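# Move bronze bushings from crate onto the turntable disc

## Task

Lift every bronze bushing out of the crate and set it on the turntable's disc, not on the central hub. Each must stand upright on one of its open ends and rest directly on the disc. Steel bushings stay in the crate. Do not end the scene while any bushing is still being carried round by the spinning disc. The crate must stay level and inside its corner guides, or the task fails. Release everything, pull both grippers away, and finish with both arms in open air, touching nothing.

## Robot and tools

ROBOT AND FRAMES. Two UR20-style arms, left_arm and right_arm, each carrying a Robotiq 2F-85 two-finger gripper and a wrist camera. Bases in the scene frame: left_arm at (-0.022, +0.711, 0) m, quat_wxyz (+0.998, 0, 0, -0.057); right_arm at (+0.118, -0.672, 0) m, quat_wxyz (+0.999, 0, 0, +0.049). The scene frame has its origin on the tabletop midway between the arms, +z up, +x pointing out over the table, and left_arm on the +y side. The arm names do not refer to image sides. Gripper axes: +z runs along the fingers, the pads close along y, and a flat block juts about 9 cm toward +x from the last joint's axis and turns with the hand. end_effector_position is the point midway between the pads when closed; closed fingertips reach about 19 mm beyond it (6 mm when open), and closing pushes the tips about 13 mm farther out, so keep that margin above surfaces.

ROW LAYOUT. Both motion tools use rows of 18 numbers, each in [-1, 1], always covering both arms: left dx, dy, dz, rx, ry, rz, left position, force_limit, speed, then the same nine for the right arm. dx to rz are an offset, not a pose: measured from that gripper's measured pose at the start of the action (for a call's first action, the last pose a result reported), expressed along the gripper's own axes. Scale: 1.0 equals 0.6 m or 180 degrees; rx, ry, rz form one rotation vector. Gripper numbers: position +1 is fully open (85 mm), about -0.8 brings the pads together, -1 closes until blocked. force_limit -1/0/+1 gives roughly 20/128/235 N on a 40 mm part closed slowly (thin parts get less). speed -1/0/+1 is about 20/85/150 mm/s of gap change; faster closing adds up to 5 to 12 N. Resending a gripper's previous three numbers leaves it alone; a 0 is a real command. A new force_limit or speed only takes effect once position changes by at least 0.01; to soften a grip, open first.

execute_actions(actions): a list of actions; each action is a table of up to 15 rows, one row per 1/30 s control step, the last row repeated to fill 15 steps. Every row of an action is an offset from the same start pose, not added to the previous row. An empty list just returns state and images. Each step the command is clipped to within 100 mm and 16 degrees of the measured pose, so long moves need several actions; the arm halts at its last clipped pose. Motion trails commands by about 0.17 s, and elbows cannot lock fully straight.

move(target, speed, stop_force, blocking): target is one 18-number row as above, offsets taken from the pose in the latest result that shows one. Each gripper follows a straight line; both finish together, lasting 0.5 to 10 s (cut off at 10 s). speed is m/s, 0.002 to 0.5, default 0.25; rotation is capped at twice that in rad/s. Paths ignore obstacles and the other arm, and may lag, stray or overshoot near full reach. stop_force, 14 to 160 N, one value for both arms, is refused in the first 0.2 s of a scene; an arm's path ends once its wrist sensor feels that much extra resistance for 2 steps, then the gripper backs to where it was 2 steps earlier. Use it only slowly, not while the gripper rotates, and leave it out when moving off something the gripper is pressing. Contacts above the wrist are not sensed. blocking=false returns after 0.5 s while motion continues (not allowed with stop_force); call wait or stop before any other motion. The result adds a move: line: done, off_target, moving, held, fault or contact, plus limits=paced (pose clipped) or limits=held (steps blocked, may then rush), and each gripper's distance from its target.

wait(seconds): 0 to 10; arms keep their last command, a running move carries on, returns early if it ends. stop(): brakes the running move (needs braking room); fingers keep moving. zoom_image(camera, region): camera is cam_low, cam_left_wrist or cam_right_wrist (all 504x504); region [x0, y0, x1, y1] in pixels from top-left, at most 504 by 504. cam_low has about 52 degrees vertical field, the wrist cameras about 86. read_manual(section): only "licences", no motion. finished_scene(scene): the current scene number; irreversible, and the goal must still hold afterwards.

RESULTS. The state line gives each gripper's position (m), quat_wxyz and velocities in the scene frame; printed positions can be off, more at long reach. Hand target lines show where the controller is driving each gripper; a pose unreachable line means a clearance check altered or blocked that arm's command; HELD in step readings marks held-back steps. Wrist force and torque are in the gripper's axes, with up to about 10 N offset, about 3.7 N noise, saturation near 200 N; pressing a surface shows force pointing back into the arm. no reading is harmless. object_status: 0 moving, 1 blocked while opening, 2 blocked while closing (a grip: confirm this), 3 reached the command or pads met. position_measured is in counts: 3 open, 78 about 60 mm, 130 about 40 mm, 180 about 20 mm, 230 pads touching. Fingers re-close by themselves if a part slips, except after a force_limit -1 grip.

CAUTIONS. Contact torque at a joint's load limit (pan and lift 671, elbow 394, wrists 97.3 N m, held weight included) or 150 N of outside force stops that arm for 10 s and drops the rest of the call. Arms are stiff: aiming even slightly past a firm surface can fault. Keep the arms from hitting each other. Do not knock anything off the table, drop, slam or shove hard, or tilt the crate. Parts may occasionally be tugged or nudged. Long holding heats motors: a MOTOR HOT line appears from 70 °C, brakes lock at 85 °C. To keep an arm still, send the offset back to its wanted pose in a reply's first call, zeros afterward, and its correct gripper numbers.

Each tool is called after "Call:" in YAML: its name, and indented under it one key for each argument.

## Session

Call:
execute_actions:
  actions: []

Scene clock: 0.00 s.
left_arm: end_effector_position=(+0.8974, -0.5131, +0.1130) position_measured=3 object_status=3 end_effector_quat_wxyz=(-0.090, -0.536, +0.837, -0.067) end_effector_velocity=(+0.000, +0.000, +0.001) end_effector_angular_velocity=(-0.001, -0.000, +0.000) | right_arm: end_effector_position=(+1.0034, -1.0057, +0.2842) position_measured=3 object_status=3 end_effector_quat_wxyz=(+0.434, -0.300, +0.834, +0.161) end_effector_velocity=(+0.000, +0.001, -0.000) end_effector_angular_velocity=(+0.002, +0.002, -0.000)
Joint positions: left_arm=[-0.905 -0.669  1.157 -2.196 -1.748 -2.169] | right_arm=[-0.998 -1.312  2.233 -2.448 -0.608 -1.614]
Joint velocities: left_arm=[ 0.    -0.001  0.     0.    -0.     0.   ] | right_arm=[ 0.001 -0.    -0.     0.001  0.     0.002]
Motor temperatures (°C, as the motors report them): left_arm=[20 21 20 22 26 24] | right_arm=[21 19 21 23 22 25]
Wrist force (N, on the end effector, along its own x y z axes, offset not removed): no reading
Wrist torque (N m, same axes, about the end effector's origin, offset not removed): no reading
Hand target (left_arm): +0.897, -0.513, +0.113; -0.090, -0.536, +0.837, -0.067
Hand target (right_arm): +1.003, -1.006, +0.284; +0.434, -0.300, +0.834, +0.161

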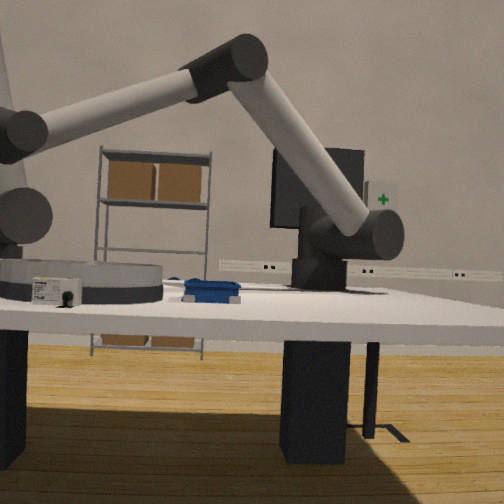

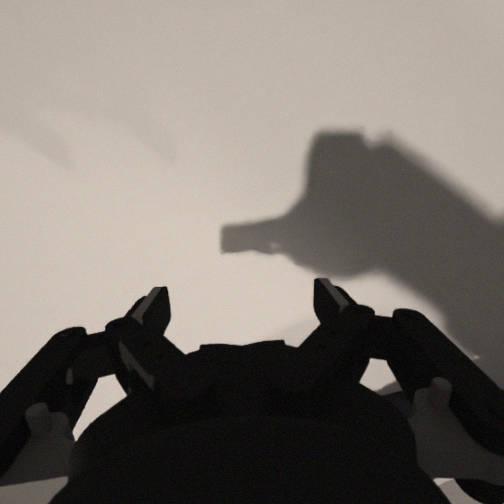

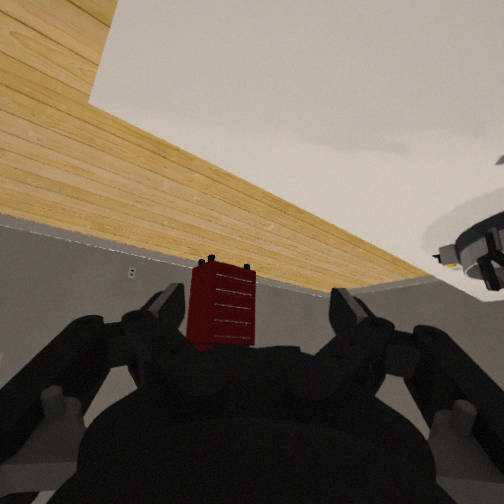

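Call:
move:
  target: [0.037,-0.003,-0.163,0,0,0,1,0,0, 0,0,0,0,0,0,1,0,0]
  speed: 0.3

Call:
move:
  target: [-0.903,0.872,-0.368,-0.045,-0.061,0.361,1,0,0, 0,0,0,0,0,0,1,0,0]
  speed: 0.4

Scene clock: 22.60 s.
left_arm: end_effector_position=(+0.8976, -0.5130, +0.2131) position_measured=3 object_status=3 end_effector_quat_wxyz=(-0.090, -0.536, +0.837, -0.067) end_effector_velocity=(+0.003, +0.002, +0.003) end_effector_angular_velocity=(-0.000, -0.001, +0.002) | right_arm: end_effector_position=(+1.0034, -1.0057, +0.2842) position_measured=3 object_status=3 end_effector_quat_wxyz=(+0.434, -0.300, +0.834, +0.161) end_effector_velocity=(-0.000, -0.001, +0.000) end_effector_angular_velocity=(-0.002, -0.002, -0.000)
Joint positions: left_arm=[-0.904 -0.724  1.114 -2.099 -1.748 -2.169] | right_arm=[-0.998 -1.312  2.233 -2.448 -0.608 -1.614]
Joint velocities: left_arm=[ 0.002 -0.001 -0.002  0.002  0.     0.   ] | right_arm=[-0.001 -0.     0.    -0.002  0.    -0.001]
Motor temperatures (°C, as the motors report them): left_arm=[20 21 20 22 26 24] | right_arm=[21 19 21 23 22 25]
Wrist force (N, on the end effector, along its own x y z axes, offset not removed): left_arm=[3.2 8.6 -13.7] | right_arm=[-2.0 1.9 5.9]
Wrist torque (N m, same axes, about the end effector's origin, offset not removed): left_arm=[1.20 -0.83 0.07] | right_arm=[0.64 0.58 0.11]
Hand target (left_arm): +0.898, -0.513, +0.213; -0.090, -0.536, +0.837, -0.067
Hand target (right_arm): +1.003, -1.006, +0.284; +0.434, -0.300, +0.834, +0.161
Off the commanded pose (left_arm): 0.000 m, 0 deg.
Off the commanded pose (right_arm): 0.000 m, 0 deg.
move: done

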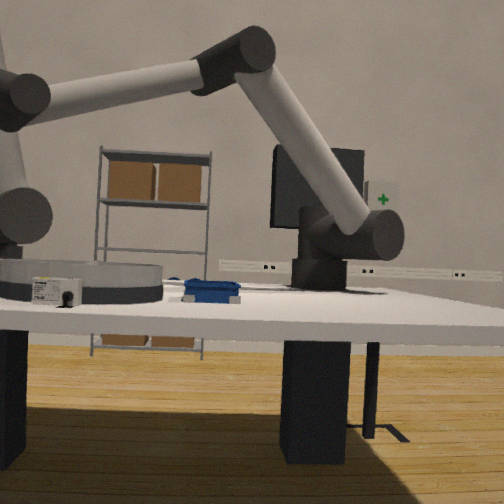

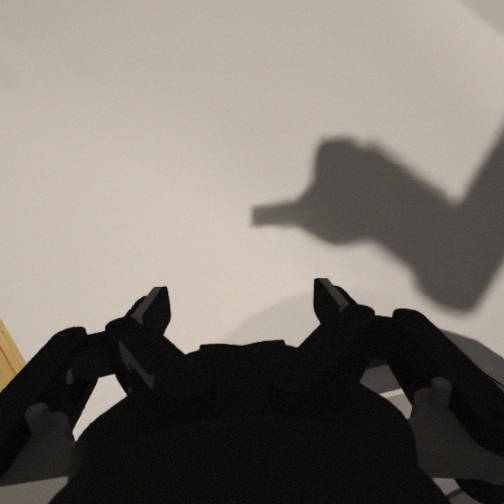

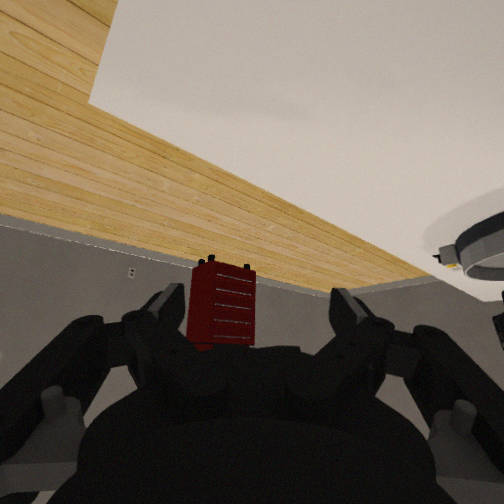

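Scene clock: 25.23 s.
left_arm: end_effector_position=(+0.6608, +0.2305, +0.2985) position_measured=3 object_status=3 end_effector_quat_wxyz=(+0.000, +0.000, +1.000, +0.000) end_effector_velocity=(-0.001, +0.002, -0.000) end_effector_angular_velocity=(+0.002, -0.000, -0.002) | right_arm: end_effector_position=(+1.0034, -1.0057, +0.2842) position_measured=3 object_status=3 end_effector_quat_wxyz=(+0.434, -0.300, +0.834, +0.161) end_effector_velocity=(-0.000, +0.001, -0.000) end_effector_angular_velocity=(+0.001, +0.001, +0.001)
Joint positions: left_arm=[-0.744 -1.481  2.145 -2.234 -1.57  -0.857] | right_arm=[-0.998 -1.312  2.233 -2.448 -0.608 -1.614]
Joint velocities: left_arm=[ 0.001 -0.002  0.002  0.001  0.001  0.003] | right_arm=[ 0.    -0.    -0.     0.003  0.    -0.001]
Motor temperatures (°C, as the motors report them): left_arm=[20 21 20 22 26 24] | right_arm=[21 19 21 23 22 25]
Wrist force (N, on the end effector, along its own x y z axes, offset not removed): left_arm=[-3.6 1.2 -8.0] | right_arm=[-3.8 2.4 8.8]
Wrist torque (N m, same axes, about the end effector's origin, offset not removed): left_arm=[-0.16 0.44 0.12] | right_arm=[0.83 0.99 0.25]
Hand target (left_arm): +0.661, +0.231, +0.299; +0.000, +0.000, +1.000, +0.000
Hand target (right_arm): +1.003, -1.006, +0.284; +0.434, -0.300, +0.834, +0.161
Off the commanded pose (left_arm): 0.002 m, 0 deg.
Off the commanded pose (right_arm): 0.000 m, 0 deg.
move: done

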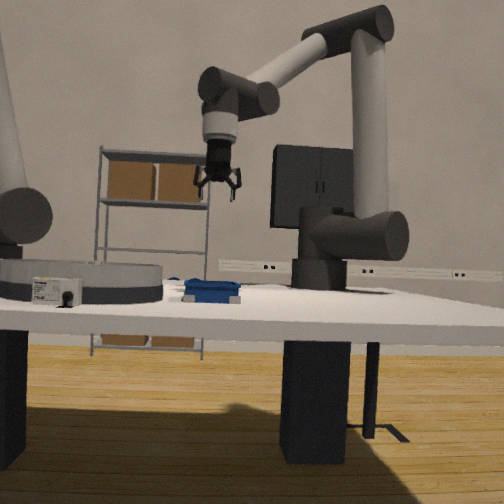

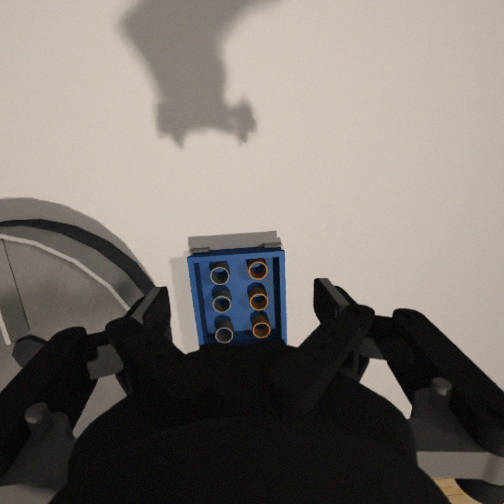

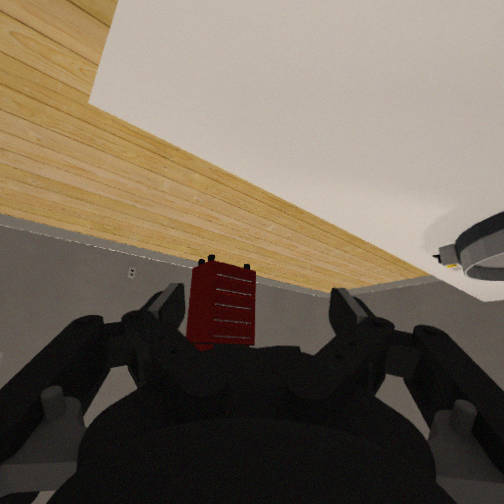

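Call:
zoom_image:
  camera: "cam_left_wrist"
  region: [160, 210, 330, 360]

Region (160, 210, 330, 360) of cam_left_wrist's 504x504 image, scaled by 2.965, with more detail than that image has; it fills the top 445 rows of this view, and the rest is white.

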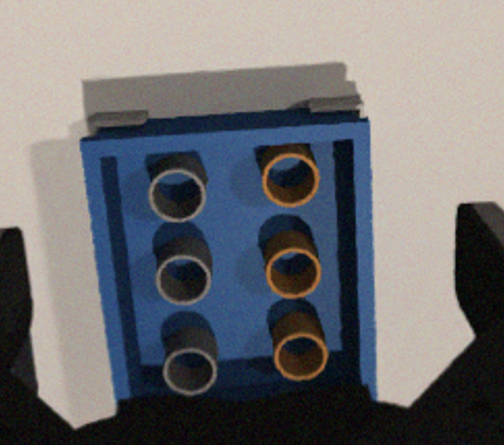

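Call:
move:
  target: [-0.085,0.047,0.33,0,0,0,0.1,0,0, 0,0,0,0,0,0,1,0,0]
  speed: 0.25

Call:
move:
  target: [0,0,0.05,0,0,0,0.1,0,0, 0,0,0,0,0,0,1,0,0]
  speed: 0.1

Call:
zoom_image:
  camera: "cam_left_wrist"
  region: [120, 200, 370, 400]

Scene clock: 49.70 s.
left_arm: end_effector_position=(+0.7120, +0.2585, +0.1009) position_measured=117 object_status=3 end_effector_quat_wxyz=(+0.000, +0.000, +1.000, +0.000) end_effector_velocity=(+0.001, +0.001, -0.002) end_effector_angular_velocity=(-0.001, +0.002, +0.001) | right_arm: end_effector_position=(+1.0034, -1.0057, +0.2842) position_measured=3 object_status=3 end_effector_quat_wxyz=(+0.434, -0.300, +0.834, +0.161) end_effector_velocity=(-0.000, +0.000, -0.000) end_effector_angular_velocity=(+0.001, +0.001, +0.000)
Joint positions: left_arm=[-0.675 -1.248  2.228 -2.551 -1.57  -0.788] | right_arm=[-0.998 -1.312  2.233 -2.448 -0.608 -1.614]
Joint velocities: left_arm=[ 0.002  0.003  0.    -0.003 -0.002  0.001] | right_arm=[ 0.     0.     0.     0.002 -0.     0.   ]
Motor temperatures (°C, as the motors report them): left_arm=[20 21 20 22 26 24] | right_arm=[21 19 21 23 22 25]
Wrist force (N, on the end effector, along its own x y z axes, offset not removed): left_arm=[1.1 4.4 -10.2] | right_arm=[-3.1 1.4 5.5]
Wrist torque (N m, same axes, about the end effector's origin, offset not removed): left_arm=[0.53 -0.29 0.02] | right_arm=[0.57 0.77 0.18]
Hand target (left_arm): +0.712, +0.259, +0.101; +0.000, +0.000, +1.000, +0.000
Hand target (right_arm): +1.003, -1.006, +0.284; +0.434, -0.300, +0.834, +0.161
Off the commanded pose (left_arm): 0.000 m, 0 deg.
Off the commanded pose (right_arm): 0.000 m, 0 deg.
move: done

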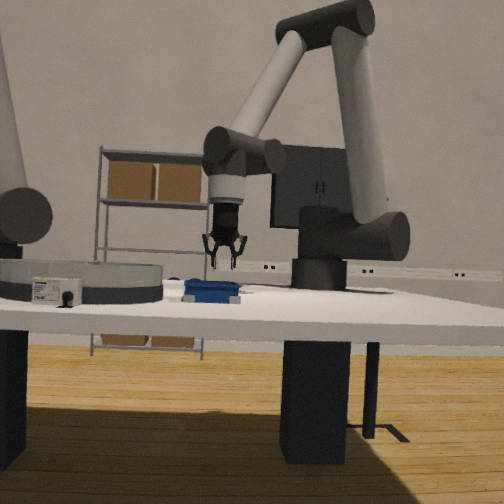

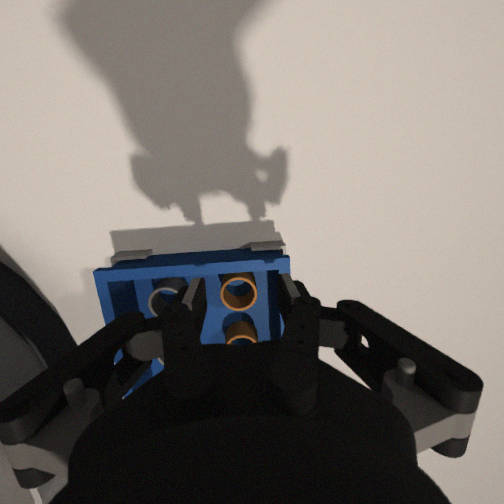

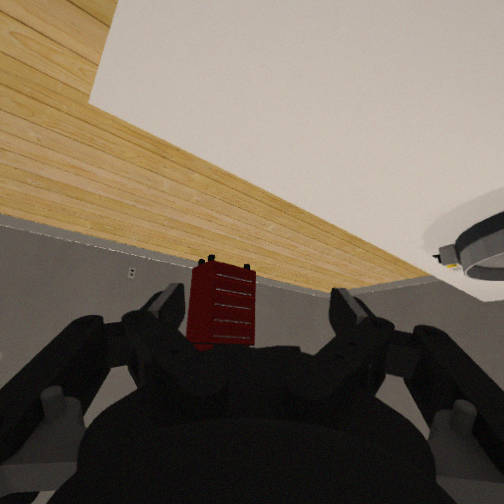

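Scene clock: 50.53 s.
left_arm: end_effector_position=(+0.7120, +0.2585, +0.0711) position_measured=117 object_status=3 end_effector_quat_wxyz=(+0.000, +0.000, +1.000, +0.000) end_effector_velocity=(-0.000, -0.001, -0.001) end_effector_angular_velocity=(-0.001, -0.001, -0.001) | right_arm: end_effector_position=(+1.0034, -1.0057, +0.2842) position_measured=3 object_status=3 end_effector_quat_wxyz=(+0.434, -0.300, +0.834, +0.161) end_effector_velocity=(-0.000, +0.001, -0.000) end_effector_angular_velocity=(+0.002, +0.001, +0.001)
Joint positions: left_arm=[-0.675 -1.211  2.24  -2.6   -1.57  -0.788] | right_arm=[-0.998 -1.312  2.233 -2.448 -0.608 -1.614]
Joint velocities: left_arm=[-0.001  0.002  0.    -0.003  0.    -0.   ] | right_arm=[ 0.    -0.    -0.     0.003  0.    -0.001]
Motor temperatures (°C, as the motors report them): left_arm=[20 21 20 22 26 24] | right_arm=[21 19 21 23 22 25]
Wrist force (N, on the end effector, along its own x y z axes, offset not removed): left_arm=[0.2 7.5 -3.8] | right_arm=[-6.6 -0.7 5.5]
Wrist torque (N m, same axes, about the end effector's origin, offset not removed): left_arm=[1.11 -0.11 0.06] | right_arm=[0.27 1.46 0.32]
Hand target (left_arm): +0.712, +0.258, +0.071; +0.000, +0.000, +1.000, +0.000
Hand target (right_arm): +1.003, -1.006, +0.284; +0.434, -0.300, +0.834, +0.161
Off the commanded pose (left_arm): 0.000 m, 0 deg.
Off the commanded pose (right_arm): 0.000 m, 0 deg.
move: done

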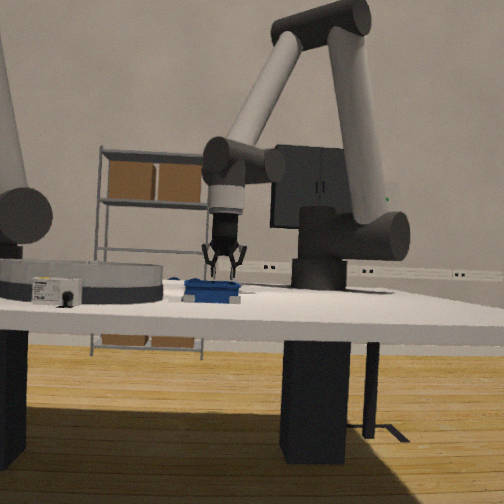

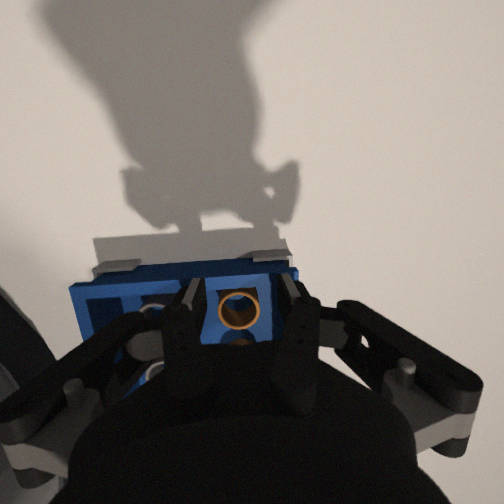

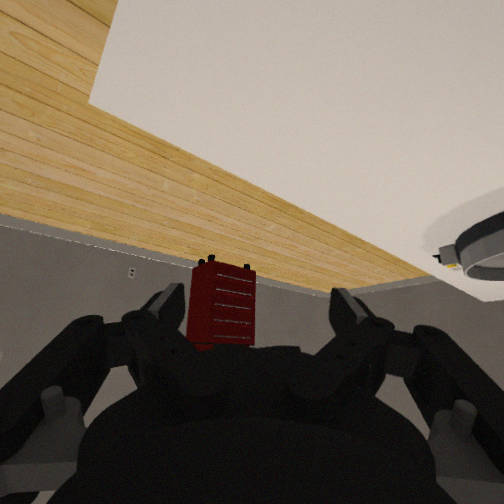

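Region (120, 200, 370, 400) of cam_left_wrist's 504x504 image, scaled by 2.016, with more detail than that image has; it fills the top 403 rows of this view, and the rest is white.

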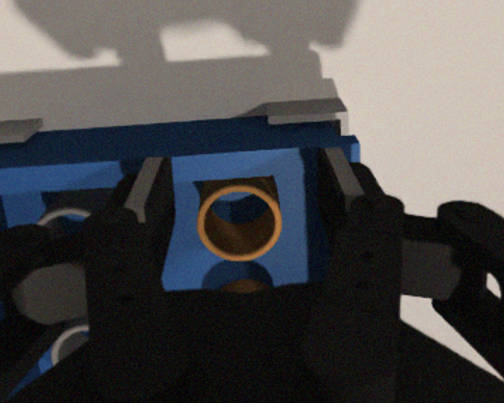

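Call:
move:
  target: [-0.0217,-0.015,0.02,-0.06,0,0,0.07,0,0, 0,0,0,0,0,0,1,0,0]
  speed: 0.06

Call:
zoom_image:
  camera: "cam_left_wrist"
  region: [120, 200, 370, 400]

Call:
zoom_image:
  camera: "cam_low"
  region: [160, 220, 300, 320]

Scene clock: 91.37 s.
left_arm: end_effector_position=(+0.7186, +0.2536, +0.0680) position_measured=121 object_status=3 end_effector_quat_wxyz=(+0.001, +0.000, +0.999, +0.040) end_effector_velocity=(+0.001, +0.000, +0.000) end_effector_angular_velocity=(-0.000, -0.001, +0.001) | right_arm: end_effector_position=(+1.0034, -1.0057, +0.2842) position_measured=3 object_status=3 end_effector_quat_wxyz=(+0.434, -0.300, +0.834, +0.161) end_effector_velocity=(+0.001, +0.001, +0.000) end_effector_angular_velocity=(-0.002, -0.002, +0.003)
Joint positions: left_arm=[-0.696 -1.199  2.207 -2.523 -1.514 -0.811] | right_arm=[-0.998 -1.312  2.233 -2.448 -0.608 -1.614]
Joint velocities: left_arm=[ 0.001 -0.    -0.001  0.     0.    -0.   ] | right_arm=[ 0.001  0.     0.    -0.001 -0.    -0.002]
Motor temperatures (°C, as the motors report them): left_arm=[20 21 20 22 26 24] | right_arm=[21 19 21 23 22 25]
Wrist force (N, on the end effector, along its own x y z axes, offset not removed): left_arm=[7.1 13.2 -34.0] | right_arm=[-4.1 -1.3 5.4]
Wrist torque (N m, same axes, about the end effector's origin, offset not removed): left_arm=[0.84 -0.06 0.49] | right_arm=[0.10 1.06 0.15]
Hand target (left_arm): +0.719, +0.254, +0.068; +0.001, +0.000, +0.999, +0.040
Hand target (right_arm): +1.003, -1.006, +0.284; +0.434, -0.300, +0.834, +0.161
Off the commanded pose (left_arm): 0.012 m, 6 deg.
Off the commanded pose (right_arm): 0.000 m, 0 deg.
FORCE FAULT: contact force on the left arm reached its limit, and that arm stopped for 10 seconds. The contact can be on any part of that arm, not only on its tool. That time counts as 18 of the actions that you can send in this scene. That arm's remaining commands of this call were not run. That arm holds still and accepts commands again. Move the arm away from the contact; if what it grips holds it there, let go first. Pushing or pulling that hard again can fault the arm again.
move: fault (left_arm)

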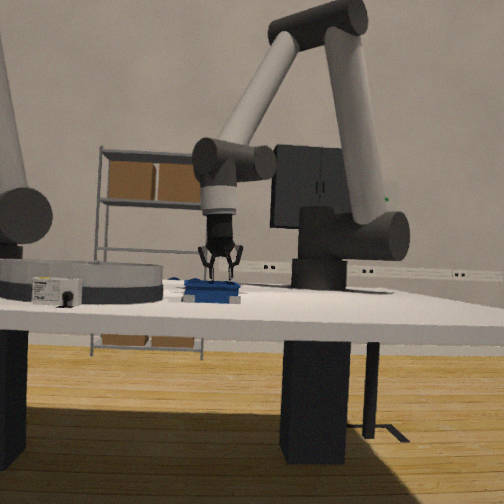

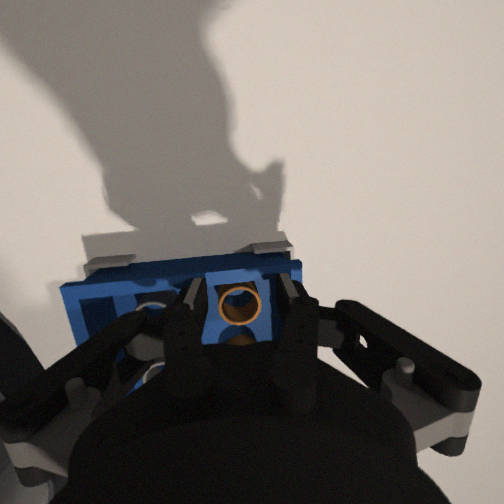

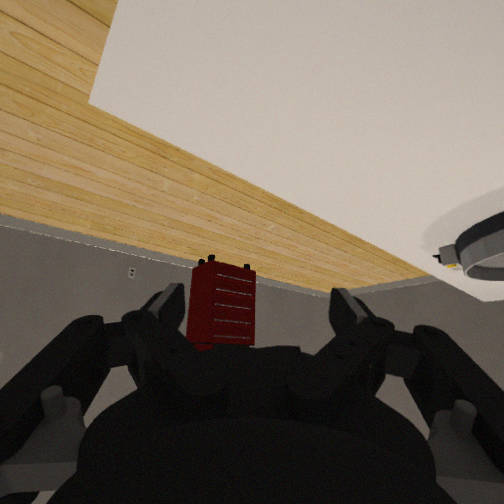

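Region (120, 200, 370, 400) of cam_left_wrist's 504x504 image, scaled by 2.016, with more detail than that image has; it fills the top 403 rows of this view, and the rest is white.

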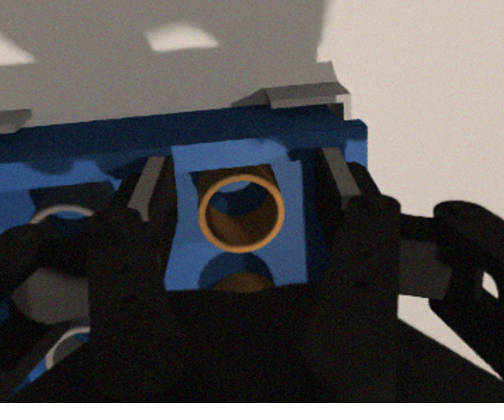

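Region (160, 220, 300, 320) of cam_low's 504x504 image, scaled by 3.600, with more detail than that image has; it fills the top 360 rows of this view, and the rest is white.

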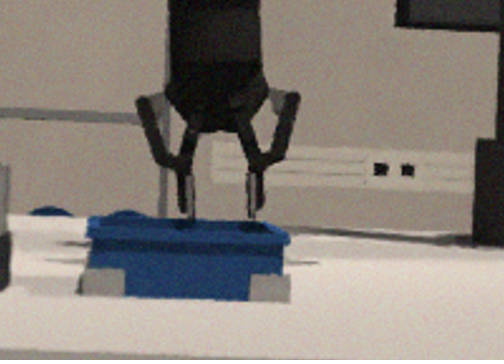

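Call:
move:
  target: [0,0,-0.035,0,0,0,0.07,0,0, 0,0,0,0,0,0,1,0,0]
  speed: 0.04

Call:
move:
  target: [-0.0107,-0.008,0,-0.034,0,0,0.07,0,0, 0,0,0,0,0,0,1,0,0]
  speed: 0.04

Call:
zoom_image:
  camera: "cam_left_wrist"
  region: [120, 200, 370, 400]

Call:
zoom_image:
  camera: "cam_low"
  region: [160, 220, 300, 320]

Scene clock: 103.73 s.
left_arm: end_effector_position=(+0.7185, +0.2520, +0.0887) position_measured=121 object_status=3 end_effector_quat_wxyz=(+0.001, +0.000, +0.999, +0.040) end_effector_velocity=(-0.000, +0.001, +0.001) end_effector_angular_velocity=(+0.002, +0.001, +0.001) | right_arm: end_effector_position=(+1.0034, -1.0057, +0.2842) position_measured=3 object_status=3 end_effector_quat_wxyz=(+0.434, -0.300, +0.834, +0.161) end_effector_velocity=(+0.000, +0.000, +0.000) end_effector_angular_velocity=(-0.001, -0.001, +0.000)
Joint positions: left_arm=[-0.698 -1.223  2.198 -2.489 -1.514 -0.813] | right_arm=[-0.998 -1.312  2.233 -2.448 -0.608 -1.614]
Joint velocities: left_arm=[ 0.001 -0.001 -0.     0.003  0.    -0.   ] | right_arm=[ 0.    -0.     0.    -0.001  0.     0.   ]
Motor temperatures (°C, as the motors report them): left_arm=[20 21 20 22 26 24] | right_arm=[21 19 21 23 22 25]
Wrist force (N, on the end effector, along its own x y z axes, offset not removed): left_arm=[-4.6 5.9 -12.8] | right_arm=[-4.2 1.6 6.7]
Wrist torque (N m, same axes, about the end effector's origin, offset not removed): left_arm=[0.77 0.69 0.00] | right_arm=[0.79 1.02 0.32]
Hand target (left_arm): +0.719, +0.252, +0.089; +0.001, +0.000, +0.999, +0.040
Hand target (right_arm): +1.003, -1.006, +0.284; +0.434, -0.300, +0.834, +0.161
Off the commanded pose (left_arm): 0.000 m, 0 deg.
Off the commanded pose (right_arm): 0.000 m, 0 deg.
move: done

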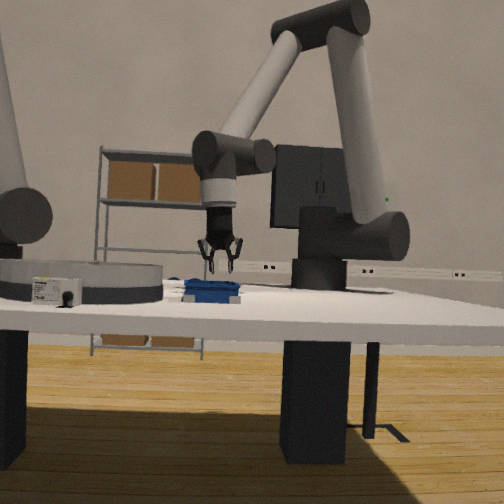

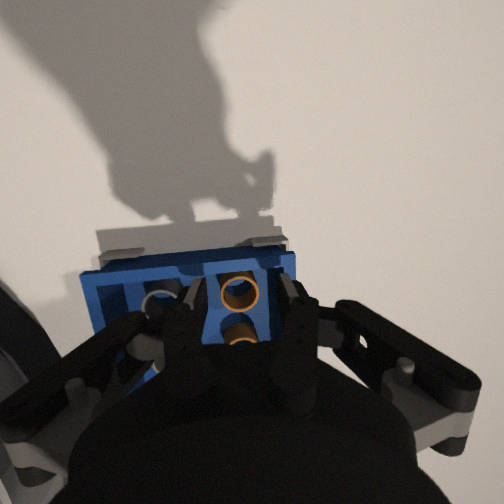

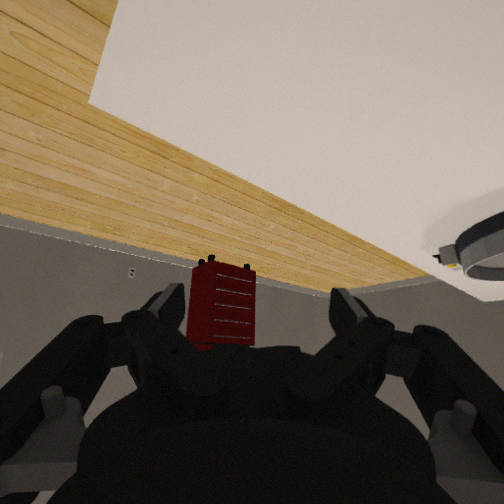

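Scene clock: 105.30 s.
left_arm: end_effector_position=(+0.7249, +0.2473, +0.0884) position_measured=121 object_status=3 end_effector_quat_wxyz=(+0.001, +0.000, +0.996, +0.092) end_effector_velocity=(+0.000, -0.002, +0.001) end_effector_angular_velocity=(+0.012, -0.001, -0.002) | right_arm: end_effector_position=(+1.0034, -1.0057, +0.2842) position_measured=3 object_status=3 end_effector_quat_wxyz=(+0.434, -0.300, +0.834, +0.161) end_effector_velocity=(+0.000, -0.001, +0.000) end_effector_angular_velocity=(-0.001, -0.001, +0.000)
Joint positions: left_arm=[-0.724 -1.208  2.152 -2.379 -1.445 -0.846] | right_arm=[-0.998 -1.312  2.233 -2.448 -0.608 -1.614]
Joint velocities: left_arm=[-0.005  0.002 -0.006  0.014  0.008 -0.004] | right_arm=[-0.     0.    -0.    -0.001 -0.    -0.001]
Motor temperatures (°C, as the motors report them): left_arm=[20 21 20 22 26 24] | right_arm=[21 19 21 23 22 25]
Wrist force (N, on the end effector, along its own x y z axes, offset not removed): left_arm=[3.0 11.5 -6.9] | right_arm=[-2.7 -1.0 6.4]
Wrist torque (N m, same axes, about the end effector's origin, offset not removed): left_arm=[1.90 -0.92 0.24] | right_arm=[0.18 0.82 0.29]
Hand target (left_arm): +0.725, +0.247, +0.088; +0.001, +0.000, +0.996, +0.093
Hand target (right_arm): +1.003, -1.006, +0.284; +0.434, -0.300, +0.834, +0.161
Off the commanded pose (left_arm): 0.000 m, 0 deg.
Off the commanded pose (right_arm): 0.000 m, 0 deg.
move: done

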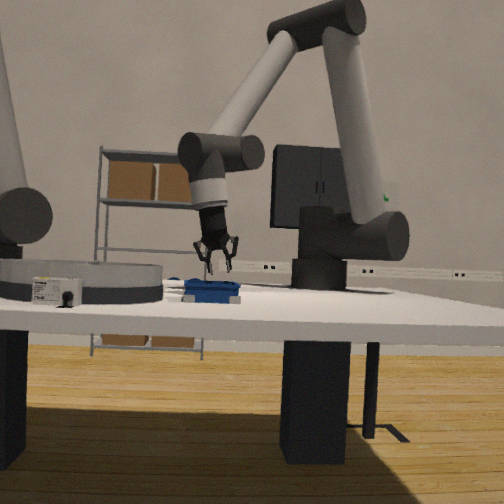

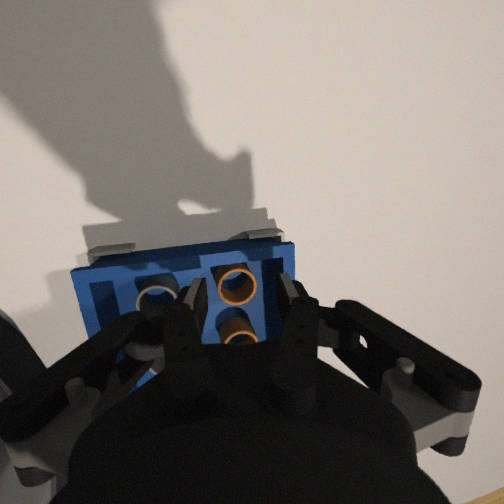

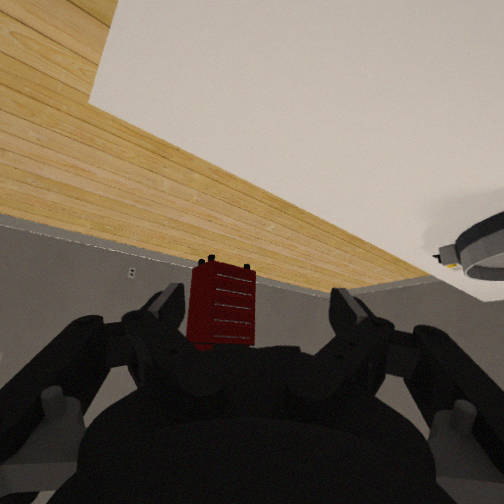

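Region (120, 200, 370, 400) of cam_left_wrist's 504x504 image, scaled by 2.016, with more detail than that image has; it fills the top 403 rows of this view, and the rest is white.

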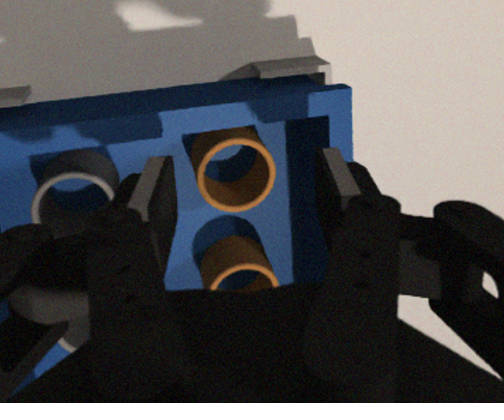

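Region (160, 220, 300, 320) of cam_low's 504x504 image, scaled by 3.600, with more detail than that image has; it fills the top 360 rows of this view, and the rest is white.

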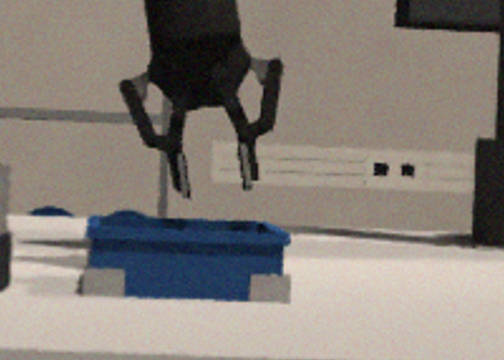

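Call:
move:
  target: [0,-0.0165,0.0885,0,0,0,0.07,0,0, 0,0,0,0,0,0,1,0,0]
  speed: 0.012
  stop_force: 14

Call:
zoom_image:
  camera: "cam_left_wrist"
  region: [120, 200, 370, 400]

Call:
zoom_image:
  camera: "cam_low"
  region: [160, 220, 300, 320]

Scene clock: 128.00 s.
left_arm: end_effector_position=(+0.7251, +0.2472, +0.0346) position_measured=121 object_status=3 end_effector_quat_wxyz=(+0.001, +0.000, +0.996, +0.092) end_effector_velocity=(+0.001, +0.000, -0.002) end_effector_angular_velocity=(-0.000, -0.001, +0.000) | right_arm: end_effector_position=(+1.0034, -1.0057, +0.2842) position_measured=3 object_status=3 end_effector_quat_wxyz=(+0.434, -0.300, +0.834, +0.161) end_effector_velocity=(-0.000, -0.001, +0.000) end_effector_angular_velocity=(-0.002, -0.002, -0.001)
Joint positions: left_arm=[-0.724 -1.145  2.171 -2.461 -1.445 -0.846] | right_arm=[-0.998 -1.312  2.233 -2.448 -0.608 -1.614]
Joint velocities: left_arm=[ 0.001  0.003 -0.    -0.003  0.001  0.   ] | right_arm=[-0.001 -0.    -0.    -0.002 -0.    -0.   ]
Motor temperatures (°C, as the motors report them): left_arm=[20 21 20 22 26 24] | right_arm=[21 19 21 23 22 25]
Wrist force (N, on the end effector, along its own x y z axes, offset not removed): left_arm=[-8.2 3.9 -7.8] | right_arm=[-4.8 1.6 4.7]
Wrist torque (N m, same axes, about the end effector's origin, offset not removed): left_arm=[0.44 1.27 0.10] | right_arm=[0.65 1.18 0.26]
Hand target (left_arm): +0.725, +0.247, +0.034; +0.001, +0.000, +0.996, +0.092
Hand target (right_arm): +1.003, -1.006, +0.284; +0.434, -0.300, +0.834, +0.161
Off the commanded pose (left_arm): 0.000 m, 0 deg.
Off the commanded pose (right_arm): 0.000 m, 0 deg.
move: done

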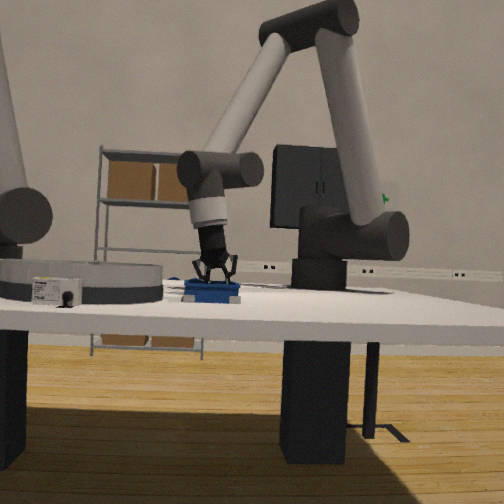

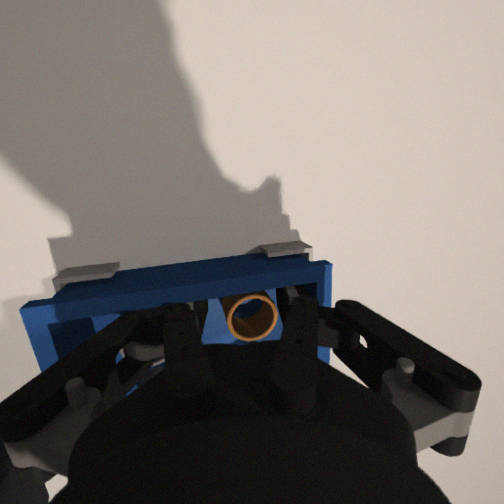

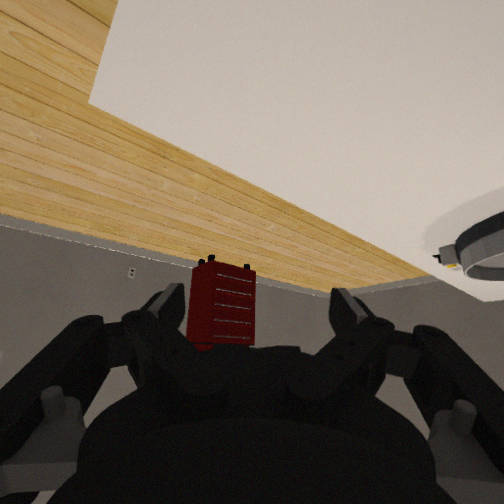

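Region (120, 200, 370, 400) of cam_left_wrist's 504x504 image, scaled by 2.016, with more detail than that image has; it fills the top 403 rows of this view, and the rest is white.

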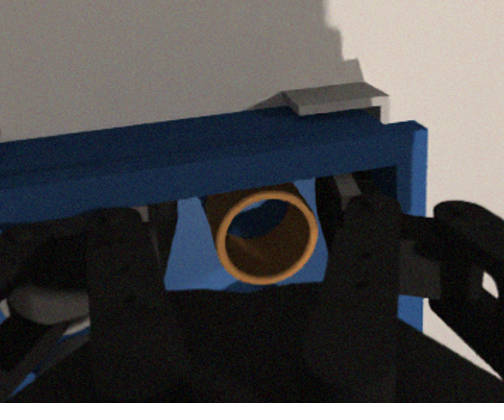

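Region (160, 220, 300, 320) of cam_low's 504x504 image, scaled by 3.600, with more detail than that image has; it fills the top 360 rows of this view, and the rest is white.

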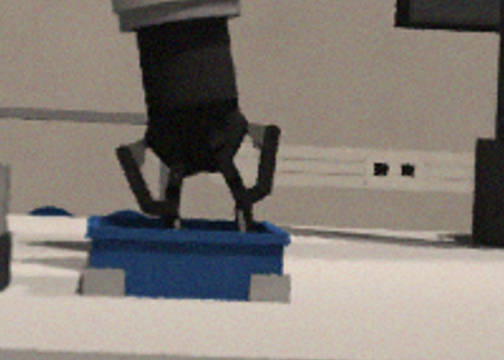

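Call:
move:
  target: [0,0,0,0,0,0,-1,-0.6,-0.7, 0,0,0,0,0,0,1,0,0]

Call:
move:
  target: [0,0.014,-0.075,0,0,0,-1,-0.6,-0.7, 0,0,0,0,0,0,1,0,0]
  speed: 0.05

Call:
move:
  target: [0,0.03,-0.16,0.0588,0,0,-1,-0.6,-0.7, 0,0,0,0,0,0,1,0,0]
  speed: 0.15

Call:
zoom_image:
  camera: "cam_low"
  region: [160, 180, 300, 320]

Scene clock: 138.67 s.
left_arm: end_effector_position=(+0.7251, +0.2472, +0.0346) position_measured=231 object_status=3 end_effector_quat_wxyz=(+0.001, +0.000, +0.996, +0.092) end_effector_velocity=(+0.000, +0.001, -0.000) end_effector_angular_velocity=(+0.001, +0.000, +0.001) | right_arm: end_effector_position=(+1.0034, -1.0057, +0.2842) position_measured=3 object_status=3 end_effector_quat_wxyz=(+0.434, -0.300, +0.834, +0.161) end_effector_velocity=(-0.000, -0.001, +0.000) end_effector_angular_velocity=(-0.002, -0.001, -0.002)
Joint positions: left_arm=[-0.724 -1.145  2.171 -2.461 -1.445 -0.846] | right_arm=[-0.998 -1.312  2.233 -2.448 -0.608 -1.614]
Joint velocities: left_arm=[ 0.001  0.     0.     0.     0.    -0.   ] | right_arm=[-0.001 -0.    -0.    -0.003 -0.     0.001]
Motor temperatures (°C, as the motors report them): left_arm=[20 21 20 22 26 24] | right_arm=[21 19 21 23 22 25]
Wrist force (N, on the end effector, along its own x y z axes, offset not removed): left_arm=[1.1 8.6 -2.4] | right_arm=[-2.7 -2.8 10.1]
Wrist torque (N m, same axes, about the end effector's origin, offset not removed): left_arm=[1.23 -0.50 0.17] | right_arm=[-0.13 0.75 0.28]
Hand target (left_arm): +0.725, +0.247, +0.035; +0.001, +0.000, +0.996, +0.092
Hand target (right_arm): +1.003, -1.006, +0.284; +0.434, -0.300, +0.834, +0.161
Off the commanded pose (left_arm): 0.000 m, 0 deg.
Off the commanded pose (right_arm): 0.000 m, 0 deg.
move: done

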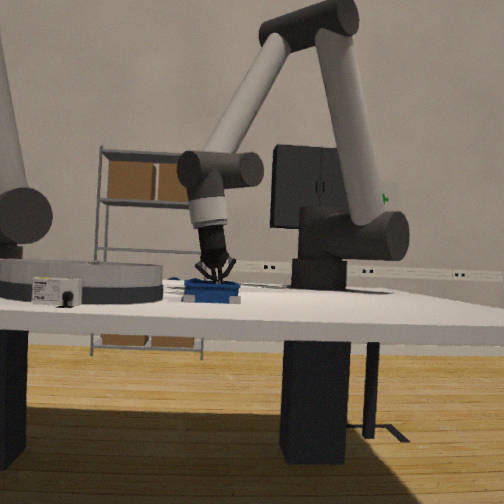

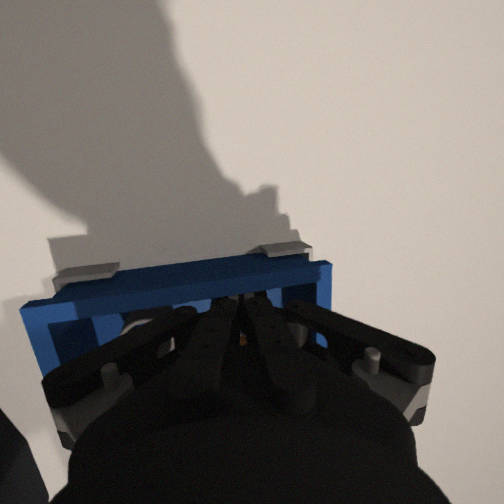

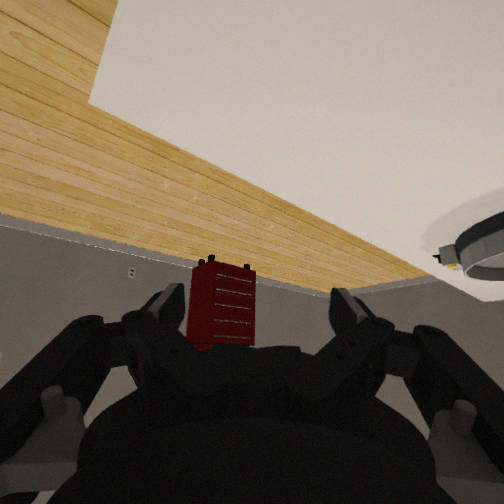

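Scene clock: 139.97 s.
left_arm: end_effector_position=(+0.7250, +0.2474, +0.0802) position_measured=231 object_status=3 end_effector_quat_wxyz=(+0.001, +0.000, +0.996, +0.092) end_effector_velocity=(-0.001, +0.000, +0.001) end_effector_angular_velocity=(+0.000, +0.001, +0.000) | right_arm: end_effector_position=(+1.0034, -1.0057, +0.2842) position_measured=3 object_status=3 end_effector_quat_wxyz=(+0.434, -0.300, +0.834, +0.161) end_effector_velocity=(-0.001, -0.002, +0.000) end_effector_angular_velocity=(-0.000, -0.000, -0.002)
Joint positions: left_arm=[-0.724 -1.198  2.155 -2.392 -1.445 -0.846] | right_arm=[-0.998 -1.312  2.233 -2.448 -0.608 -1.614]
Joint velocities: left_arm=[-0.    -0.001 -0.     0.003 -0.001 -0.   ] | right_arm=[-0.002 -0.     0.    -0.001  0.     0.   ]
Motor temperatures (°C, as the motors report them): left_arm=[20 21 20 22 26 24] | right_arm=[21 19 21 23 22 25]
Wrist force (N, on the end effector, along its own x y z axes, offset not removed): left_arm=[3.7 5.6 -3.3] | right_arm=[-7.8 3.3 5.2]
Wrist torque (N m, same axes, about the end effector's origin, offset not removed): left_arm=[0.74 -0.75 0.29] | right_arm=[1.05 1.58 0.27]
Hand target (left_arm): +0.725, +0.247, +0.080; +0.001, +0.000, +0.996, +0.092
Hand target (right_arm): +1.003, -1.006, +0.284; +0.434, -0.300, +0.834, +0.161
Off the commanded pose (left_arm): 0.000 m, 0 deg.
Off the commanded pose (right_arm): 0.000 m, 0 deg.
move: done

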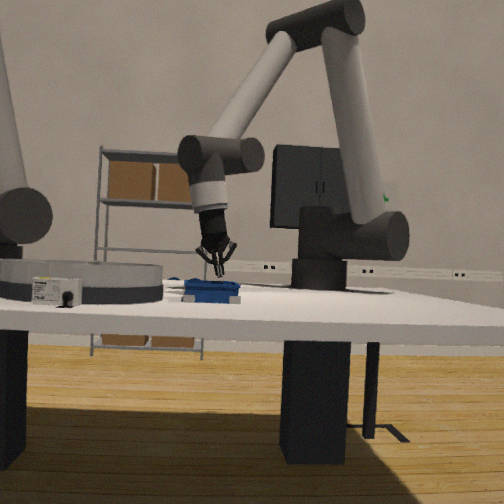

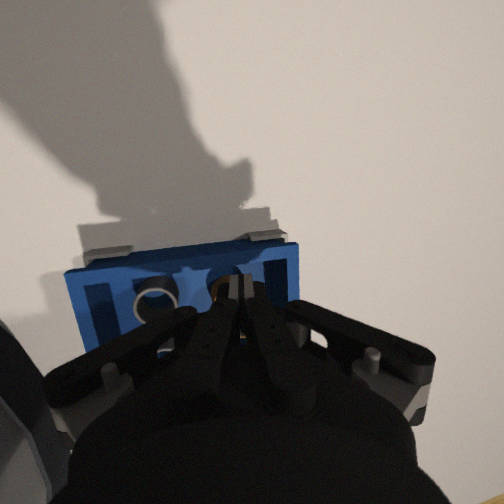

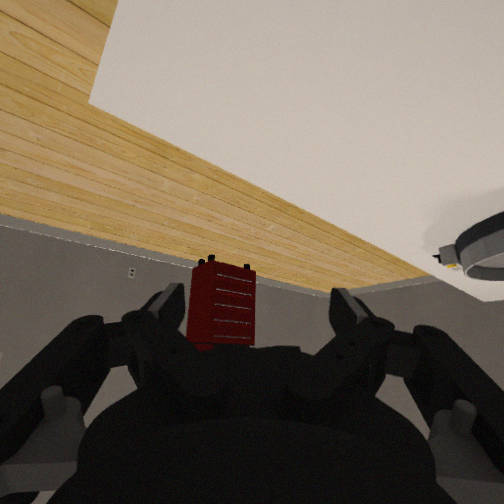

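Scene clock: 141.10 s.
left_arm: end_effector_position=(+0.7246, +0.2475, +0.1775) position_measured=231 object_status=3 end_effector_quat_wxyz=(+0.001, +0.000, +1.000, +0.000) end_effector_velocity=(+0.000, +0.001, +0.002) end_effector_angular_velocity=(-0.003, -0.001, +0.001) | right_arm: end_effector_position=(+1.0034, -1.0057, +0.2842) position_measured=3 object_status=3 end_effector_quat_wxyz=(+0.434, -0.300, +0.834, +0.161) end_effector_velocity=(-0.000, +0.000, -0.000) end_effector_angular_velocity=(+0.000, -0.000, +0.000)
Joint positions: left_arm=[-0.674 -1.32   2.169 -2.421 -1.569 -0.787] | right_arm=[-0.998 -1.312  2.233 -2.448 -0.608 -1.614]
Joint velocities: left_arm=[ 0.002 -0.003  0.001 -0.    -0.001  0.001] | right_arm=[-0.    -0.     0.     0.001  0.    -0.001]
Motor temperatures (°C, as the motors report them): left_arm=[20 21 20 22 26 24] | right_arm=[21 19 21 23 22 25]
Wrist force (N, on the end effector, along its own x y z axes, offset not removed): left_arm=[1.8 -3.7 -7.2] | right_arm=[-3.5 0.7 4.8]
Wrist torque (N m, same axes, about the end effector's origin, offset not removed): left_arm=[-0.89 -0.50 0.30] | right_arm=[0.53 0.83 0.32]
Hand target (left_arm): +0.725, +0.247, +0.178; +0.001, +0.000, +1.000, +0.000
Hand target (right_arm): +1.003, -1.006, +0.284; +0.434, -0.300, +0.834, +0.161
Off the commanded pose (left_arm): 0.000 m, 0 deg.
Off the commanded pose (right_arm): 0.000 m, 0 deg.
move: done

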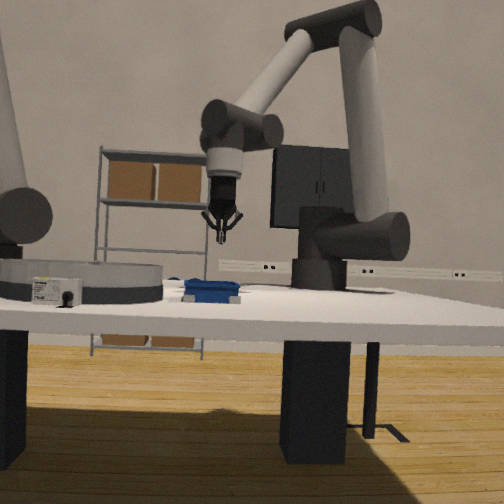

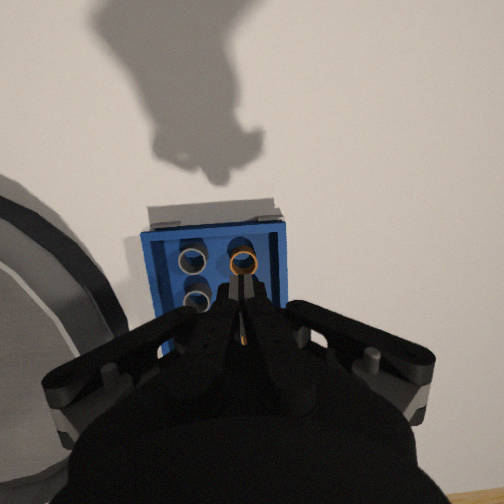

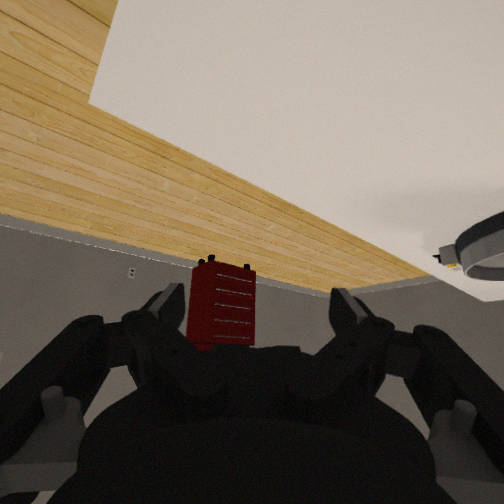

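Region (160, 180, 300, 320) of cam_low's 504x504 image, scaled by 3.600, with more detail than that image has.

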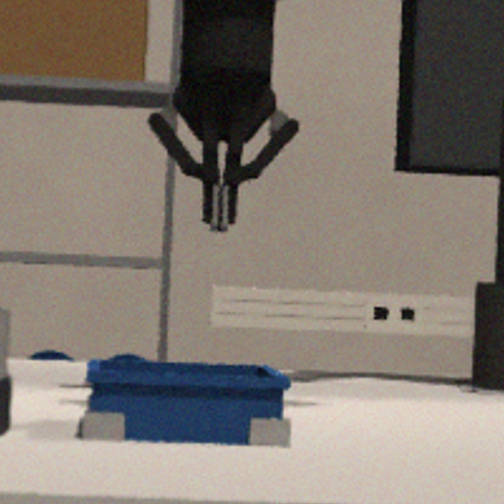

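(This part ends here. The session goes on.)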